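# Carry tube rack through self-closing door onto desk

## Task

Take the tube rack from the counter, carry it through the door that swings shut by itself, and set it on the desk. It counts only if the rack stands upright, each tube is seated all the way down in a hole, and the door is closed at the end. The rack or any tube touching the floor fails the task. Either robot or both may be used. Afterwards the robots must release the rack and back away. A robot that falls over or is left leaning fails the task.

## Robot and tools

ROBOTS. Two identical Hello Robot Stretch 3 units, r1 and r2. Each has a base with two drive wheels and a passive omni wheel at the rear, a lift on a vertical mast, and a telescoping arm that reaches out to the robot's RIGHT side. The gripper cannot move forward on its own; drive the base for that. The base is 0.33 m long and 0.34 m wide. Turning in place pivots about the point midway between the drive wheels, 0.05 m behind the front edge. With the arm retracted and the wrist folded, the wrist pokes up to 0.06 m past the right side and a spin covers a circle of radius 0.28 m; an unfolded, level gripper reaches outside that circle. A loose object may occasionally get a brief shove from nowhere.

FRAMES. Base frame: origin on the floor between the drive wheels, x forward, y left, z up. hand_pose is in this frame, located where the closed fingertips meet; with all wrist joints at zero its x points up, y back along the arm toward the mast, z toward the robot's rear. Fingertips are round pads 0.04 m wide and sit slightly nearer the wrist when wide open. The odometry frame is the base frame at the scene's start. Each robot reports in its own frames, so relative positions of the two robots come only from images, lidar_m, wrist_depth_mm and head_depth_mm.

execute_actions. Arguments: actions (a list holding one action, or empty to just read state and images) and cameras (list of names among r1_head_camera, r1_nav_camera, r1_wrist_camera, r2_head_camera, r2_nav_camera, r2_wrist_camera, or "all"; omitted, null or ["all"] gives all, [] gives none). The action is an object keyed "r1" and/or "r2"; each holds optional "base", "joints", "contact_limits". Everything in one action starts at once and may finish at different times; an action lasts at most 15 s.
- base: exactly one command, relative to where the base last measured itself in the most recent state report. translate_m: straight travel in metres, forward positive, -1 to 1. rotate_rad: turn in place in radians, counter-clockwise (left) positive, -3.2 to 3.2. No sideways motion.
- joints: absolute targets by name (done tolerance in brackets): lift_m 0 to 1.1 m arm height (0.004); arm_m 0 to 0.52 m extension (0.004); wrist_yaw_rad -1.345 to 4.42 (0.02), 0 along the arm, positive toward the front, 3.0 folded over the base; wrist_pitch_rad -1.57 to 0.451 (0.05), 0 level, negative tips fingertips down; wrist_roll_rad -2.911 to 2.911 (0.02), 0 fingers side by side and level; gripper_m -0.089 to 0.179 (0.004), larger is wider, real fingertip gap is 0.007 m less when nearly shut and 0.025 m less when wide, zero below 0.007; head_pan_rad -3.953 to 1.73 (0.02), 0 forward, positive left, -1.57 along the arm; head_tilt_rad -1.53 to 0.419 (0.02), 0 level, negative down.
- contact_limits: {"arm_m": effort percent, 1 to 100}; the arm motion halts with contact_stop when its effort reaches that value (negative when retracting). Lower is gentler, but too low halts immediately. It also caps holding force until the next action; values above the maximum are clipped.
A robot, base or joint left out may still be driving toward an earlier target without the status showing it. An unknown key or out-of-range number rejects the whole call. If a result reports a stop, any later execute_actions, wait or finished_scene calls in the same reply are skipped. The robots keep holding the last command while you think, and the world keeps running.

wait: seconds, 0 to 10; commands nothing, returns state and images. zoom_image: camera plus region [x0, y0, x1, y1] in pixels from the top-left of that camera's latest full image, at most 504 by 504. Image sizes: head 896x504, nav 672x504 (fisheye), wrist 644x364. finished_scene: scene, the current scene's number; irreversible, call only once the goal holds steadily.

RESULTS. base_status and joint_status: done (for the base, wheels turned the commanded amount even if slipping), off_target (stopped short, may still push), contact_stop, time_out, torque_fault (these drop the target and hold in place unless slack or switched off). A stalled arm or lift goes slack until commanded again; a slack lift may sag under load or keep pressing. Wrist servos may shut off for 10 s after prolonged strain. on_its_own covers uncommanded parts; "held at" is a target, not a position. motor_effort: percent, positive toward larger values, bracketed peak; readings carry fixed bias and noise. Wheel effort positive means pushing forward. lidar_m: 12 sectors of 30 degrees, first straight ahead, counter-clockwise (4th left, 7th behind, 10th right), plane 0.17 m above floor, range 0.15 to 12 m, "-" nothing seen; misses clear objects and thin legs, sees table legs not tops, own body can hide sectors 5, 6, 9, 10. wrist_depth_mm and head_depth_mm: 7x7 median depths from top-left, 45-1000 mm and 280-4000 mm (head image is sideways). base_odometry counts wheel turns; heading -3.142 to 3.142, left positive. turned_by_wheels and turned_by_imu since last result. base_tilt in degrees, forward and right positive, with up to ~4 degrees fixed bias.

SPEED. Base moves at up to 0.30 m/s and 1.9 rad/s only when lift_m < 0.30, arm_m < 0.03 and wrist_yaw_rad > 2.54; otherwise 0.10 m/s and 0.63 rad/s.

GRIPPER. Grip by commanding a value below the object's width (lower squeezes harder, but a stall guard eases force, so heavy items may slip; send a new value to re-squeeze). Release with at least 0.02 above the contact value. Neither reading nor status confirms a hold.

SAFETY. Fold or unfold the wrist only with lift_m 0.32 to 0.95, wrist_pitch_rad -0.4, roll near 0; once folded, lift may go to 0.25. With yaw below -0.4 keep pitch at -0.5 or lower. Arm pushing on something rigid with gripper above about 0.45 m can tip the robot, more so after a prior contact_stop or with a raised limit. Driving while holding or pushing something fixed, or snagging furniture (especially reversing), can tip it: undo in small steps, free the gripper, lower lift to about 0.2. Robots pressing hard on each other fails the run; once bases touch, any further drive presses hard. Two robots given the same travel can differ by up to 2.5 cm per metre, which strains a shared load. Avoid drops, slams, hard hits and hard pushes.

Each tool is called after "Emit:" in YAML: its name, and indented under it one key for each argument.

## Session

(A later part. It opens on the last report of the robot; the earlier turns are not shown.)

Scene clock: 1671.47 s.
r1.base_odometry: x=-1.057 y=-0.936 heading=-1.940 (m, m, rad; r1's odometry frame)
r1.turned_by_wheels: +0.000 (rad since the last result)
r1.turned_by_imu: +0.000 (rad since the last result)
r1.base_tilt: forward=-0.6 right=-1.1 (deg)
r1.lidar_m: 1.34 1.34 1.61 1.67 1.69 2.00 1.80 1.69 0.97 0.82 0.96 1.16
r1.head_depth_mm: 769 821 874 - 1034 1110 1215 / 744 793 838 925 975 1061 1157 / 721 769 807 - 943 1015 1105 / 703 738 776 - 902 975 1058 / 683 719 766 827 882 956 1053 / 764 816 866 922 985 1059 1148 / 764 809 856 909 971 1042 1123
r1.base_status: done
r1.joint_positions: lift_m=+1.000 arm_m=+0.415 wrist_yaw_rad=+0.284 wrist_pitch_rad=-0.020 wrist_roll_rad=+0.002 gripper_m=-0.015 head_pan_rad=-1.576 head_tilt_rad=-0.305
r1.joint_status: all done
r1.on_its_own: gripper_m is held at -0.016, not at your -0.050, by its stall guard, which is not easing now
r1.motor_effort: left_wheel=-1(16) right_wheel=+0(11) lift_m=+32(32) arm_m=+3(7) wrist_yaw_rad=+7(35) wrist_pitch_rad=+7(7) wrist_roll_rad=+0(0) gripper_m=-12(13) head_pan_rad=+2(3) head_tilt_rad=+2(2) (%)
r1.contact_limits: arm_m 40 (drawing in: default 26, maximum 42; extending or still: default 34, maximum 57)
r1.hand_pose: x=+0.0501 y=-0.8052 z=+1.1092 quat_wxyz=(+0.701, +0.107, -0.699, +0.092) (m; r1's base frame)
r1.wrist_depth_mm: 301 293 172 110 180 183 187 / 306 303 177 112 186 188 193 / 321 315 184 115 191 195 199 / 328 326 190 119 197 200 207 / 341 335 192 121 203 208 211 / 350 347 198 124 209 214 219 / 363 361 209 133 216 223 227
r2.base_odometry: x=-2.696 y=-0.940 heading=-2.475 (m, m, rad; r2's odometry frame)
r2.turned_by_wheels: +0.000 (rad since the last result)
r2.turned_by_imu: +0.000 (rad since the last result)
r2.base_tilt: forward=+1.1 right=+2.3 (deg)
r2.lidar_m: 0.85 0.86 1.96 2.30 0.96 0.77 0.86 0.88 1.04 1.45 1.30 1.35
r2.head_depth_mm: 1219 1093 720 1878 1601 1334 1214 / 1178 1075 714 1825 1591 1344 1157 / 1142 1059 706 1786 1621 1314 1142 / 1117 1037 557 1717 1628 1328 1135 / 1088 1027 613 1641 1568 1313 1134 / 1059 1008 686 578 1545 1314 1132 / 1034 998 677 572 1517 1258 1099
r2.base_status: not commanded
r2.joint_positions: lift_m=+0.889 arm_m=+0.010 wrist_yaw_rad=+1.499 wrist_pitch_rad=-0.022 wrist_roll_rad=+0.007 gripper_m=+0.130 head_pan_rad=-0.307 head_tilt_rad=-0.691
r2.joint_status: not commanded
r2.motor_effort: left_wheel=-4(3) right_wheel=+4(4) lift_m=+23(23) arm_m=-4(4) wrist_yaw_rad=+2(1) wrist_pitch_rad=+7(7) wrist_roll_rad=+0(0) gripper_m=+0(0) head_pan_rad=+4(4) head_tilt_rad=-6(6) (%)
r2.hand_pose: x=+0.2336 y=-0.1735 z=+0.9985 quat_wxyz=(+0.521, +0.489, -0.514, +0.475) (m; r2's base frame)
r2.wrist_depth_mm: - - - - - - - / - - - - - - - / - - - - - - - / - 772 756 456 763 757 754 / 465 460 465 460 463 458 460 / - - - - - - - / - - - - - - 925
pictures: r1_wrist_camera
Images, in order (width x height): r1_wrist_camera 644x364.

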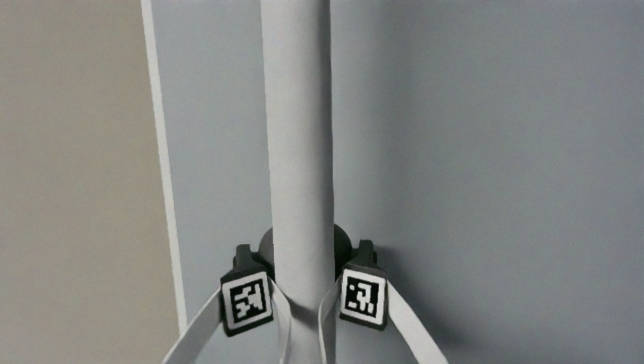

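Emit:
execute_actions:
  actions:
    - {"r1": {"base": {"translate_m": 0.03}, "joints": {"arm_m": 0.46, "wrist_yaw_rad": 0.235}, "contact_limits": {"arm_m": 40}}}
  cameras: []

Emit:
execute_actions:
  actions:
    - {"r1": {"joints": {"gripper_m": 0.12}}}
  cameras: []

Emit:
execute_actions:
  actions:
    - {"r1": {"joints": {"arm_m": 0.0}}}
  cameras: ["r1_wrist_camera", "r1_nav_camera", "r2_head_camera"]

Scene clock: 1678.80 s.
r1.base_odometry: x=-1.068 y=-0.964 heading=-1.941 (m, m, rad; r1's odometry frame)
r1.turned_by_wheels: +0.000 (rad since the last result)
r1.turned_by_imu: +0.001 (rad since the last result)
r1.base_tilt: forward=-0.6 right=-1.1 (deg)
r1.lidar_m: 1.31 1.32 1.58 1.68 1.69 2.03 1.83 1.68 1.00 0.88 0.95 1.15
r1.head_depth_mm: 794 847 901 - 1057 1136 1247 / 776 822 868 953 1011 1100 1201 / 755 801 845 936 982 1058 1155 / 736 779 822 879 950 1025 1114 / 729 774 829 890 953 1031 1129 / 763 813 860 919 982 1060 1147 / 759 804 849 903 968 1035 1117
r1.base_status: done
r1.joint_positions: lift_m=+1.000 arm_m=+0.460 wrist_yaw_rad=+0.227 wrist_pitch_rad=-0.020 wrist_roll_rad=+0.002 gripper_m=-0.015 head_pan_rad=-1.576 head_tilt_rad=-0.305
r1.joint_status: all done
r1.on_its_own: gripper_m is held at -0.016, not at your -0.050, by its stall guard, which is not easing now
r1.motor_effort: left_wheel=-1(12) right_wheel=+2(8) lift_m=+32(32) arm_m=+3(8) wrist_yaw_rad=+10(25) wrist_pitch_rad=+7(7) wrist_roll_rad=+0(0) gripper_m=-12(13) head_pan_rad=+3(3) head_tilt_rad=+2(2) (%)
r1.contact_limits: arm_m 40 (drawing in: default 26, maximum 42; extending or still: default 34, maximum 57)
r1.hand_pose: x=+0.0360 y=-0.8539 z=+1.1093 quat_wxyz=(+0.703, +0.087, -0.702, +0.073) (m; r1's base frame)
r1.wrist_depth_mm: 238 224 173 109 180 183 188 / 248 233 177 112 185 189 193 / 251 243 182 115 191 194 199 / 263 250 188 118 197 203 205 / 267 259 193 121 205 209 215 / 280 268 199 124 211 215 221 / 288 283 207 133 218 223 230
r2.base_odometry: x=-2.696 y=-0.940 heading=-2.475 (m, m, rad; r2's odometry frame)
r2.turned_by_wheels: +0.000 (rad since the last result)
r2.turned_by_imu: +0.001 (rad since the last result)
r2.base_tilt: forward=+1.0 right=+2.3 (deg)
r2.lidar_m: 0.85 0.86 1.95 2.30 0.96 0.77 0.83 0.85 1.04 1.45 1.30 1.35
r2.head_depth_mm: 1202 1095 720 1876 1606 1357 1210 / 1179 1078 715 1811 1587 1342 1158 / 1149 1055 704 1789 1613 1309 1140 / 1113 1037 558 1723 1628 1318 1135 / 1086 1029 614 1645 1572 1315 1132 / 1060 1010 683 577 1577 1308 1125 / 1037 989 680 572 1515 1264 1104
r2.base_status: not commanded
r2.joint_positions: lift_m=+0.889 arm_m=+0.010 wrist_yaw_rad=+1.499 wrist_pitch_rad=-0.022 wrist_roll_rad=+0.007 gripper_m=+0.130 head_pan_rad=-0.307 head_tilt_rad=-0.691
r2.joint_status: not commanded
r2.motor_effort: left_wheel=-3(3) right_wheel=+4(4) lift_m=+23(23) arm_m=-4(4) wrist_yaw_rad=+0(0) wrist_pitch_rad=+7(7) wrist_roll_rad=+0(0) gripper_m=-1(0) head_pan_rad=+5(4) head_tilt_rad=-6(6) (%)
r2.hand_pose: x=+0.2336 y=-0.1735 z=+0.9985 quat_wxyz=(+0.521, +0.489, -0.514, +0.475) (m; r2's base frame)
r2.wrist_depth_mm: - - - - - - - / - - - - - - - / - - - - - - - / - 780 762 455 750 751 754 / 461 459 461 460 461 460 454 / - - - - - - - / - - - - - - 936
pictures: none
No camera images: the call's "cameras" was empty. Leave "cameras" out to get every camera's image.

Scene clock: 1680.63 s.
r1.base_odometry: x=-1.068 y=-0.964 heading=-1.940 (m, m, rad; r1's odometry frame)
r1.turned_by_wheels: +0.000 (rad since the last result)
r1.turned_by_imu: +0.000 (rad since the last result)
r1.base_tilt: forward=-0.6 right=-1.1 (deg)
r1.lidar_m: 1.31 1.32 1.57 1.68 1.69 2.03 1.83 1.68 1.05 0.93 0.95 1.15
r1.head_depth_mm: 837 891 946 - 1111 1184 1294 / 824 874 925 1011 1072 1159 1262 / 810 864 905 996 1048 1133 1229 / 796 841 885 955 1027 1104 1196 / 784 826 880 937 999 1077 1164 / 766 810 859 917 982 1054 1144 / 760 800 850 904 969 1037 1122
r1.base_status: not commanded
r1.joint_positions: lift_m=+1.000 arm_m=+0.460 wrist_yaw_rad=+0.232 wrist_pitch_rad=-0.020 wrist_roll_rad=+0.002 gripper_m=+0.120 head_pan_rad=-1.576 head_tilt_rad=-0.305
r1.joint_status: all done
r1.motor_effort: left_wheel=+0(1) right_wheel=+0(2) lift_m=+32(32) arm_m=+3(3) wrist_yaw_rad=+4(9) wrist_pitch_rad=+6(7) wrist_roll_rad=+0(0) gripper_m=+0(77) head_pan_rad=+3(2) head_tilt_rad=+2(2) (%)
r1.hand_pose: x=+0.0373 y=-0.8536 z=+1.1093 quat_wxyz=(+0.703, +0.089, -0.702, +0.074) (m; r1's base frame)
r1.wrist_depth_mm: 240 228 241 238 243 241 240 / 248 236 248 244 248 250 246 / 255 243 255 251 254 256 254 / 262 252 261 259 262 263 262 / 273 267 268 269 272 271 268 / 285 279 280 277 280 275 279 / 290 279 288 287 290 290 288
r2.base_odometry: x=-2.696 y=-0.940 heading=-2.475 (m, m, rad; r2's odometry frame)
r2.turned_by_wheels: +0.000 (rad since the last result)
r2.turned_by_imu: +0.000 (rad since the last result)
r2.base_tilt: forward=+1.0 right=+2.3 (deg)
r2.lidar_m: 0.85 0.86 1.95 2.30 0.96 0.77 0.78 0.82 1.04 1.45 1.30 1.35
r2.head_depth_mm: 1213 1093 719 1870 1598 1349 1203 / 1180 1076 714 1814 1608 1333 1162 / 1144 1055 705 1779 1619 1303 1146 / 1117 1041 557 1707 1640 1319 1134 / 1087 1027 613 1638 1568 1319 1133 / 1053 1015 683 578 1554 1311 1125 / 1029 991 678 572 1518 1258 1103
r2.base_status: not commanded
r2.joint_positions: lift_m=+0.889 arm_m=+0.010 wrist_yaw_rad=+1.499 wrist_pitch_rad=-0.022 wrist_roll_rad=+0.007 gripper_m=+0.130 head_pan_rad=-0.307 head_tilt_rad=-0.691
r2.joint_status: not commanded
r2.motor_effort: left_wheel=-3(3) right_wheel=+4(4) lift_m=+23(23) arm_m=-4(4) wrist_yaw_rad=+2(1) wrist_pitch_rad=+7(7) wrist_roll_rad=+0(0) gripper_m=+0(0) head_pan_rad=+4(4) head_tilt_rad=-5(5) (%)
r2.hand_pose: x=+0.2336 y=-0.1735 z=+0.9985 quat_wxyz=(+0.521, +0.489, -0.514, +0.475) (m; r2's base frame)
r2.wrist_depth_mm: - - - - - - - / - - - - - - - / - - - - - - - / - 760 775 452 763 751 751 / 460 460 462 461 457 455 455 / - - - - - - - / - - - - - - 926
pictures: none
No camera images: the call's "cameras" was empty. Leave "cameras" out to get every camera's image.

Scene clock: 1685.17 s.
r1.base_odometry: x=-1.068 y=-0.964 heading=-1.940 (m, m, rad; r1's odometry frame)
r1.turned_by_wheels: +0.000 (rad since the last result)
r1.turned_by_imu: +0.001 (rad since the last result)
r1.base_tilt: forward=-0.6 right=-1.0 (deg)
r1.lidar_m: 1.32 1.32 1.57 1.68 1.69 2.03 1.83 1.67 1.05 0.93 0.95 1.15
r1.head_depth_mm: 838 893 950 1019 1093 - - / 825 878 931 998 1070 1142 - / 811 860 918 980 1035 - - / 796 843 896 956 1011 - - / 785 831 882 937 993 1063 1174 / 767 812 861 917 972 1056 1145 / 759 804 850 905 965 1037 1120
r1.base_status: not commanded
r1.joint_positions: lift_m=+1.000 arm_m=+0.003 wrist_yaw_rad=+0.233 wrist_pitch_rad=-0.020 wrist_roll_rad=+0.002 gripper_m=+0.120 head_pan_rad=-1.576 head_tilt_rad=-0.305
r1.joint_status: all done
joint sent to its limit — the command would take r1.arm_m past its lower limit, so that joint was sent only as far as its limit.
r1.motor_effort: left_wheel=+0(0) right_wheel=+0(0) lift_m=+32(32) arm_m=-5(5) wrist_yaw_rad=+2(4) wrist_pitch_rad=+6(7) wrist_roll_rad=+0(0) gripper_m=+0(1) head_pan_rad=+2(3) head_tilt_rad=+1(1) (%)
r1.hand_pose: x=+0.0377 y=-0.3969 z=+1.1093 quat_wxyz=(+0.703, +0.090, -0.702, +0.075) (m; r1's base frame)
r1.wrist_depth_mm: 670 658 657 665 663 656 660 / 698 711 680 671 683 672 686 / 707 718 713 710 709 692 711 / 730 711 743 729 725 710 739 / 759 754 744 741 749 732 719 / 773 772 768 773 764 751 759 / 807 811 762 806 802 799 783
r2.base_odometry: x=-2.696 y=-0.940 heading=-2.475 (m, m, rad; r2's odometry frame)
r2.turned_by_wheels: +0.000 (rad since the last result)
r2.turned_by_imu: +0.001 (rad since the last result)
r2.base_tilt: forward=+1.0 right=+2.3 (deg)
r2.lidar_m: 0.85 0.86 1.95 2.30 0.96 0.77 0.78 0.82 1.04 1.45 1.30 1.36
r2.head_depth_mm: 1213 1098 721 1858 1609 1345 1208 / 1177 1077 715 1812 1599 1345 1158 / 1141 1063 706 1777 1605 1301 1130 / 1117 1043 557 1701 1639 1317 1132 / 1088 1026 612 1644 1559 1308 1125 / 1058 1013 685 579 1578 1301 1127 / 1030 993 675 572 1517 1263 1097
r2.base_status: not commanded
r2.joint_positions: lift_m=+0.889 arm_m=+0.010 wrist_yaw_rad=+1.499 wrist_pitch_rad=-0.022 wrist_roll_rad=+0.007 gripper_m=+0.130 head_pan_rad=-0.307 head_tilt_rad=-0.691
r2.joint_status: not commanded
r2.motor_effort: left_wheel=-3(3) right_wheel=+5(4) lift_m=+23(23) arm_m=-5(4) wrist_yaw_rad=+1(2) wrist_pitch_rad=+7(7) wrist_roll_rad=+0(0) gripper_m=+0(0) head_pan_rad=+4(4) head_tilt_rad=-5(6) (%)
r2.hand_pose: x=+0.2336 y=-0.1735 z=+0.9985 quat_wxyz=(+0.521, +0.489, -0.514, +0.475) (m; r2's base frame)
r2.wrist_depth_mm: - - - - - - - / - - - - - - - / - - - - - - - / - 760 755 454 759 752 750 / 467 461 460 461 458 458 462 / - - - - - - - / - - - - - - 939
pictures: r1_nav_camera (sideways: a quarter turn counterclockwise sets it upright), r1_wrist_camera, r2_head_camera (sideways: a quarter turn clockwise sets it upright)
Images, in order (width x height): r1_nav_camera 672x504, r1_wrist_camera 644x364, r2_head_camera 896x504.

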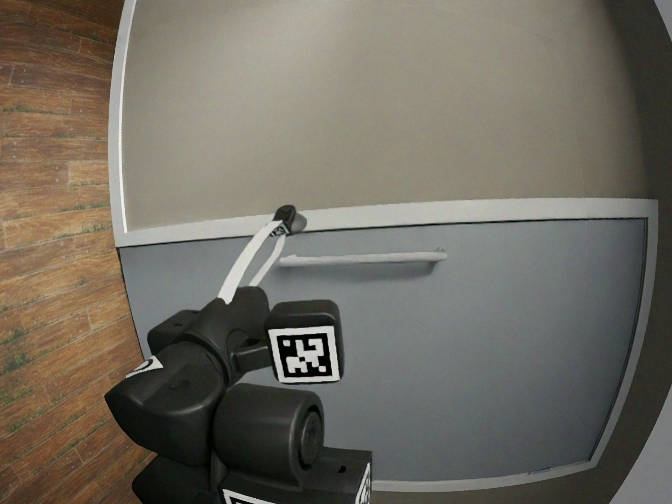

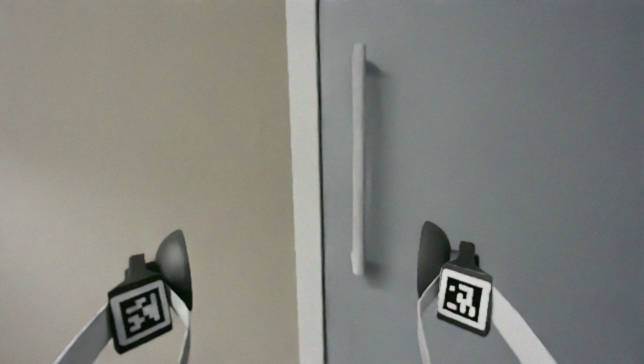

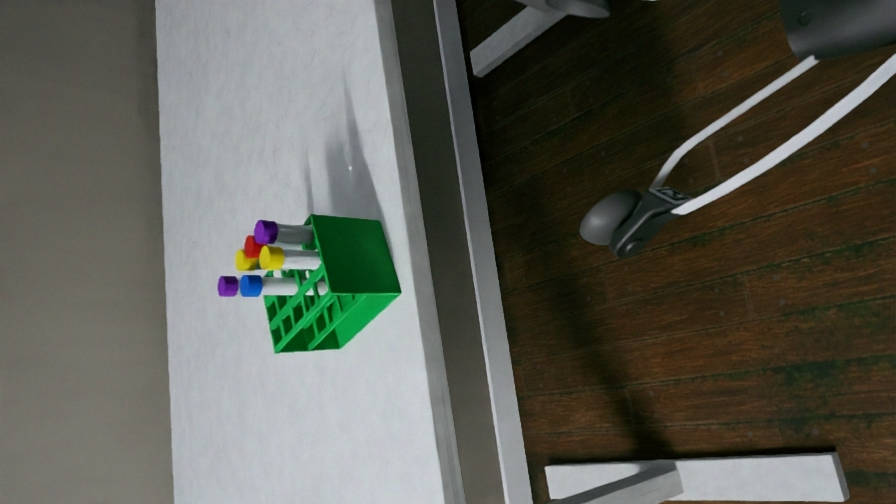

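Emit:
zoom_image:
  camera: "r2_head_camera"
  region: [180, 180, 440, 380]

Region (180, 180, 440, 380) of r2_head_camera's 896x504 image, scaled by 1.938, with more detail than that image has; it fills the top 388 rows of this view, and the rest is white.

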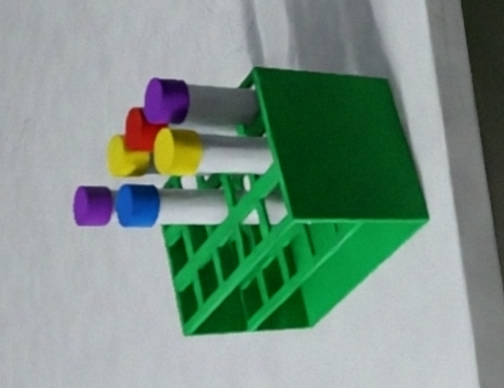

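Emit:
finished_scene:
  scene: 1

The scene is finished: the task was done.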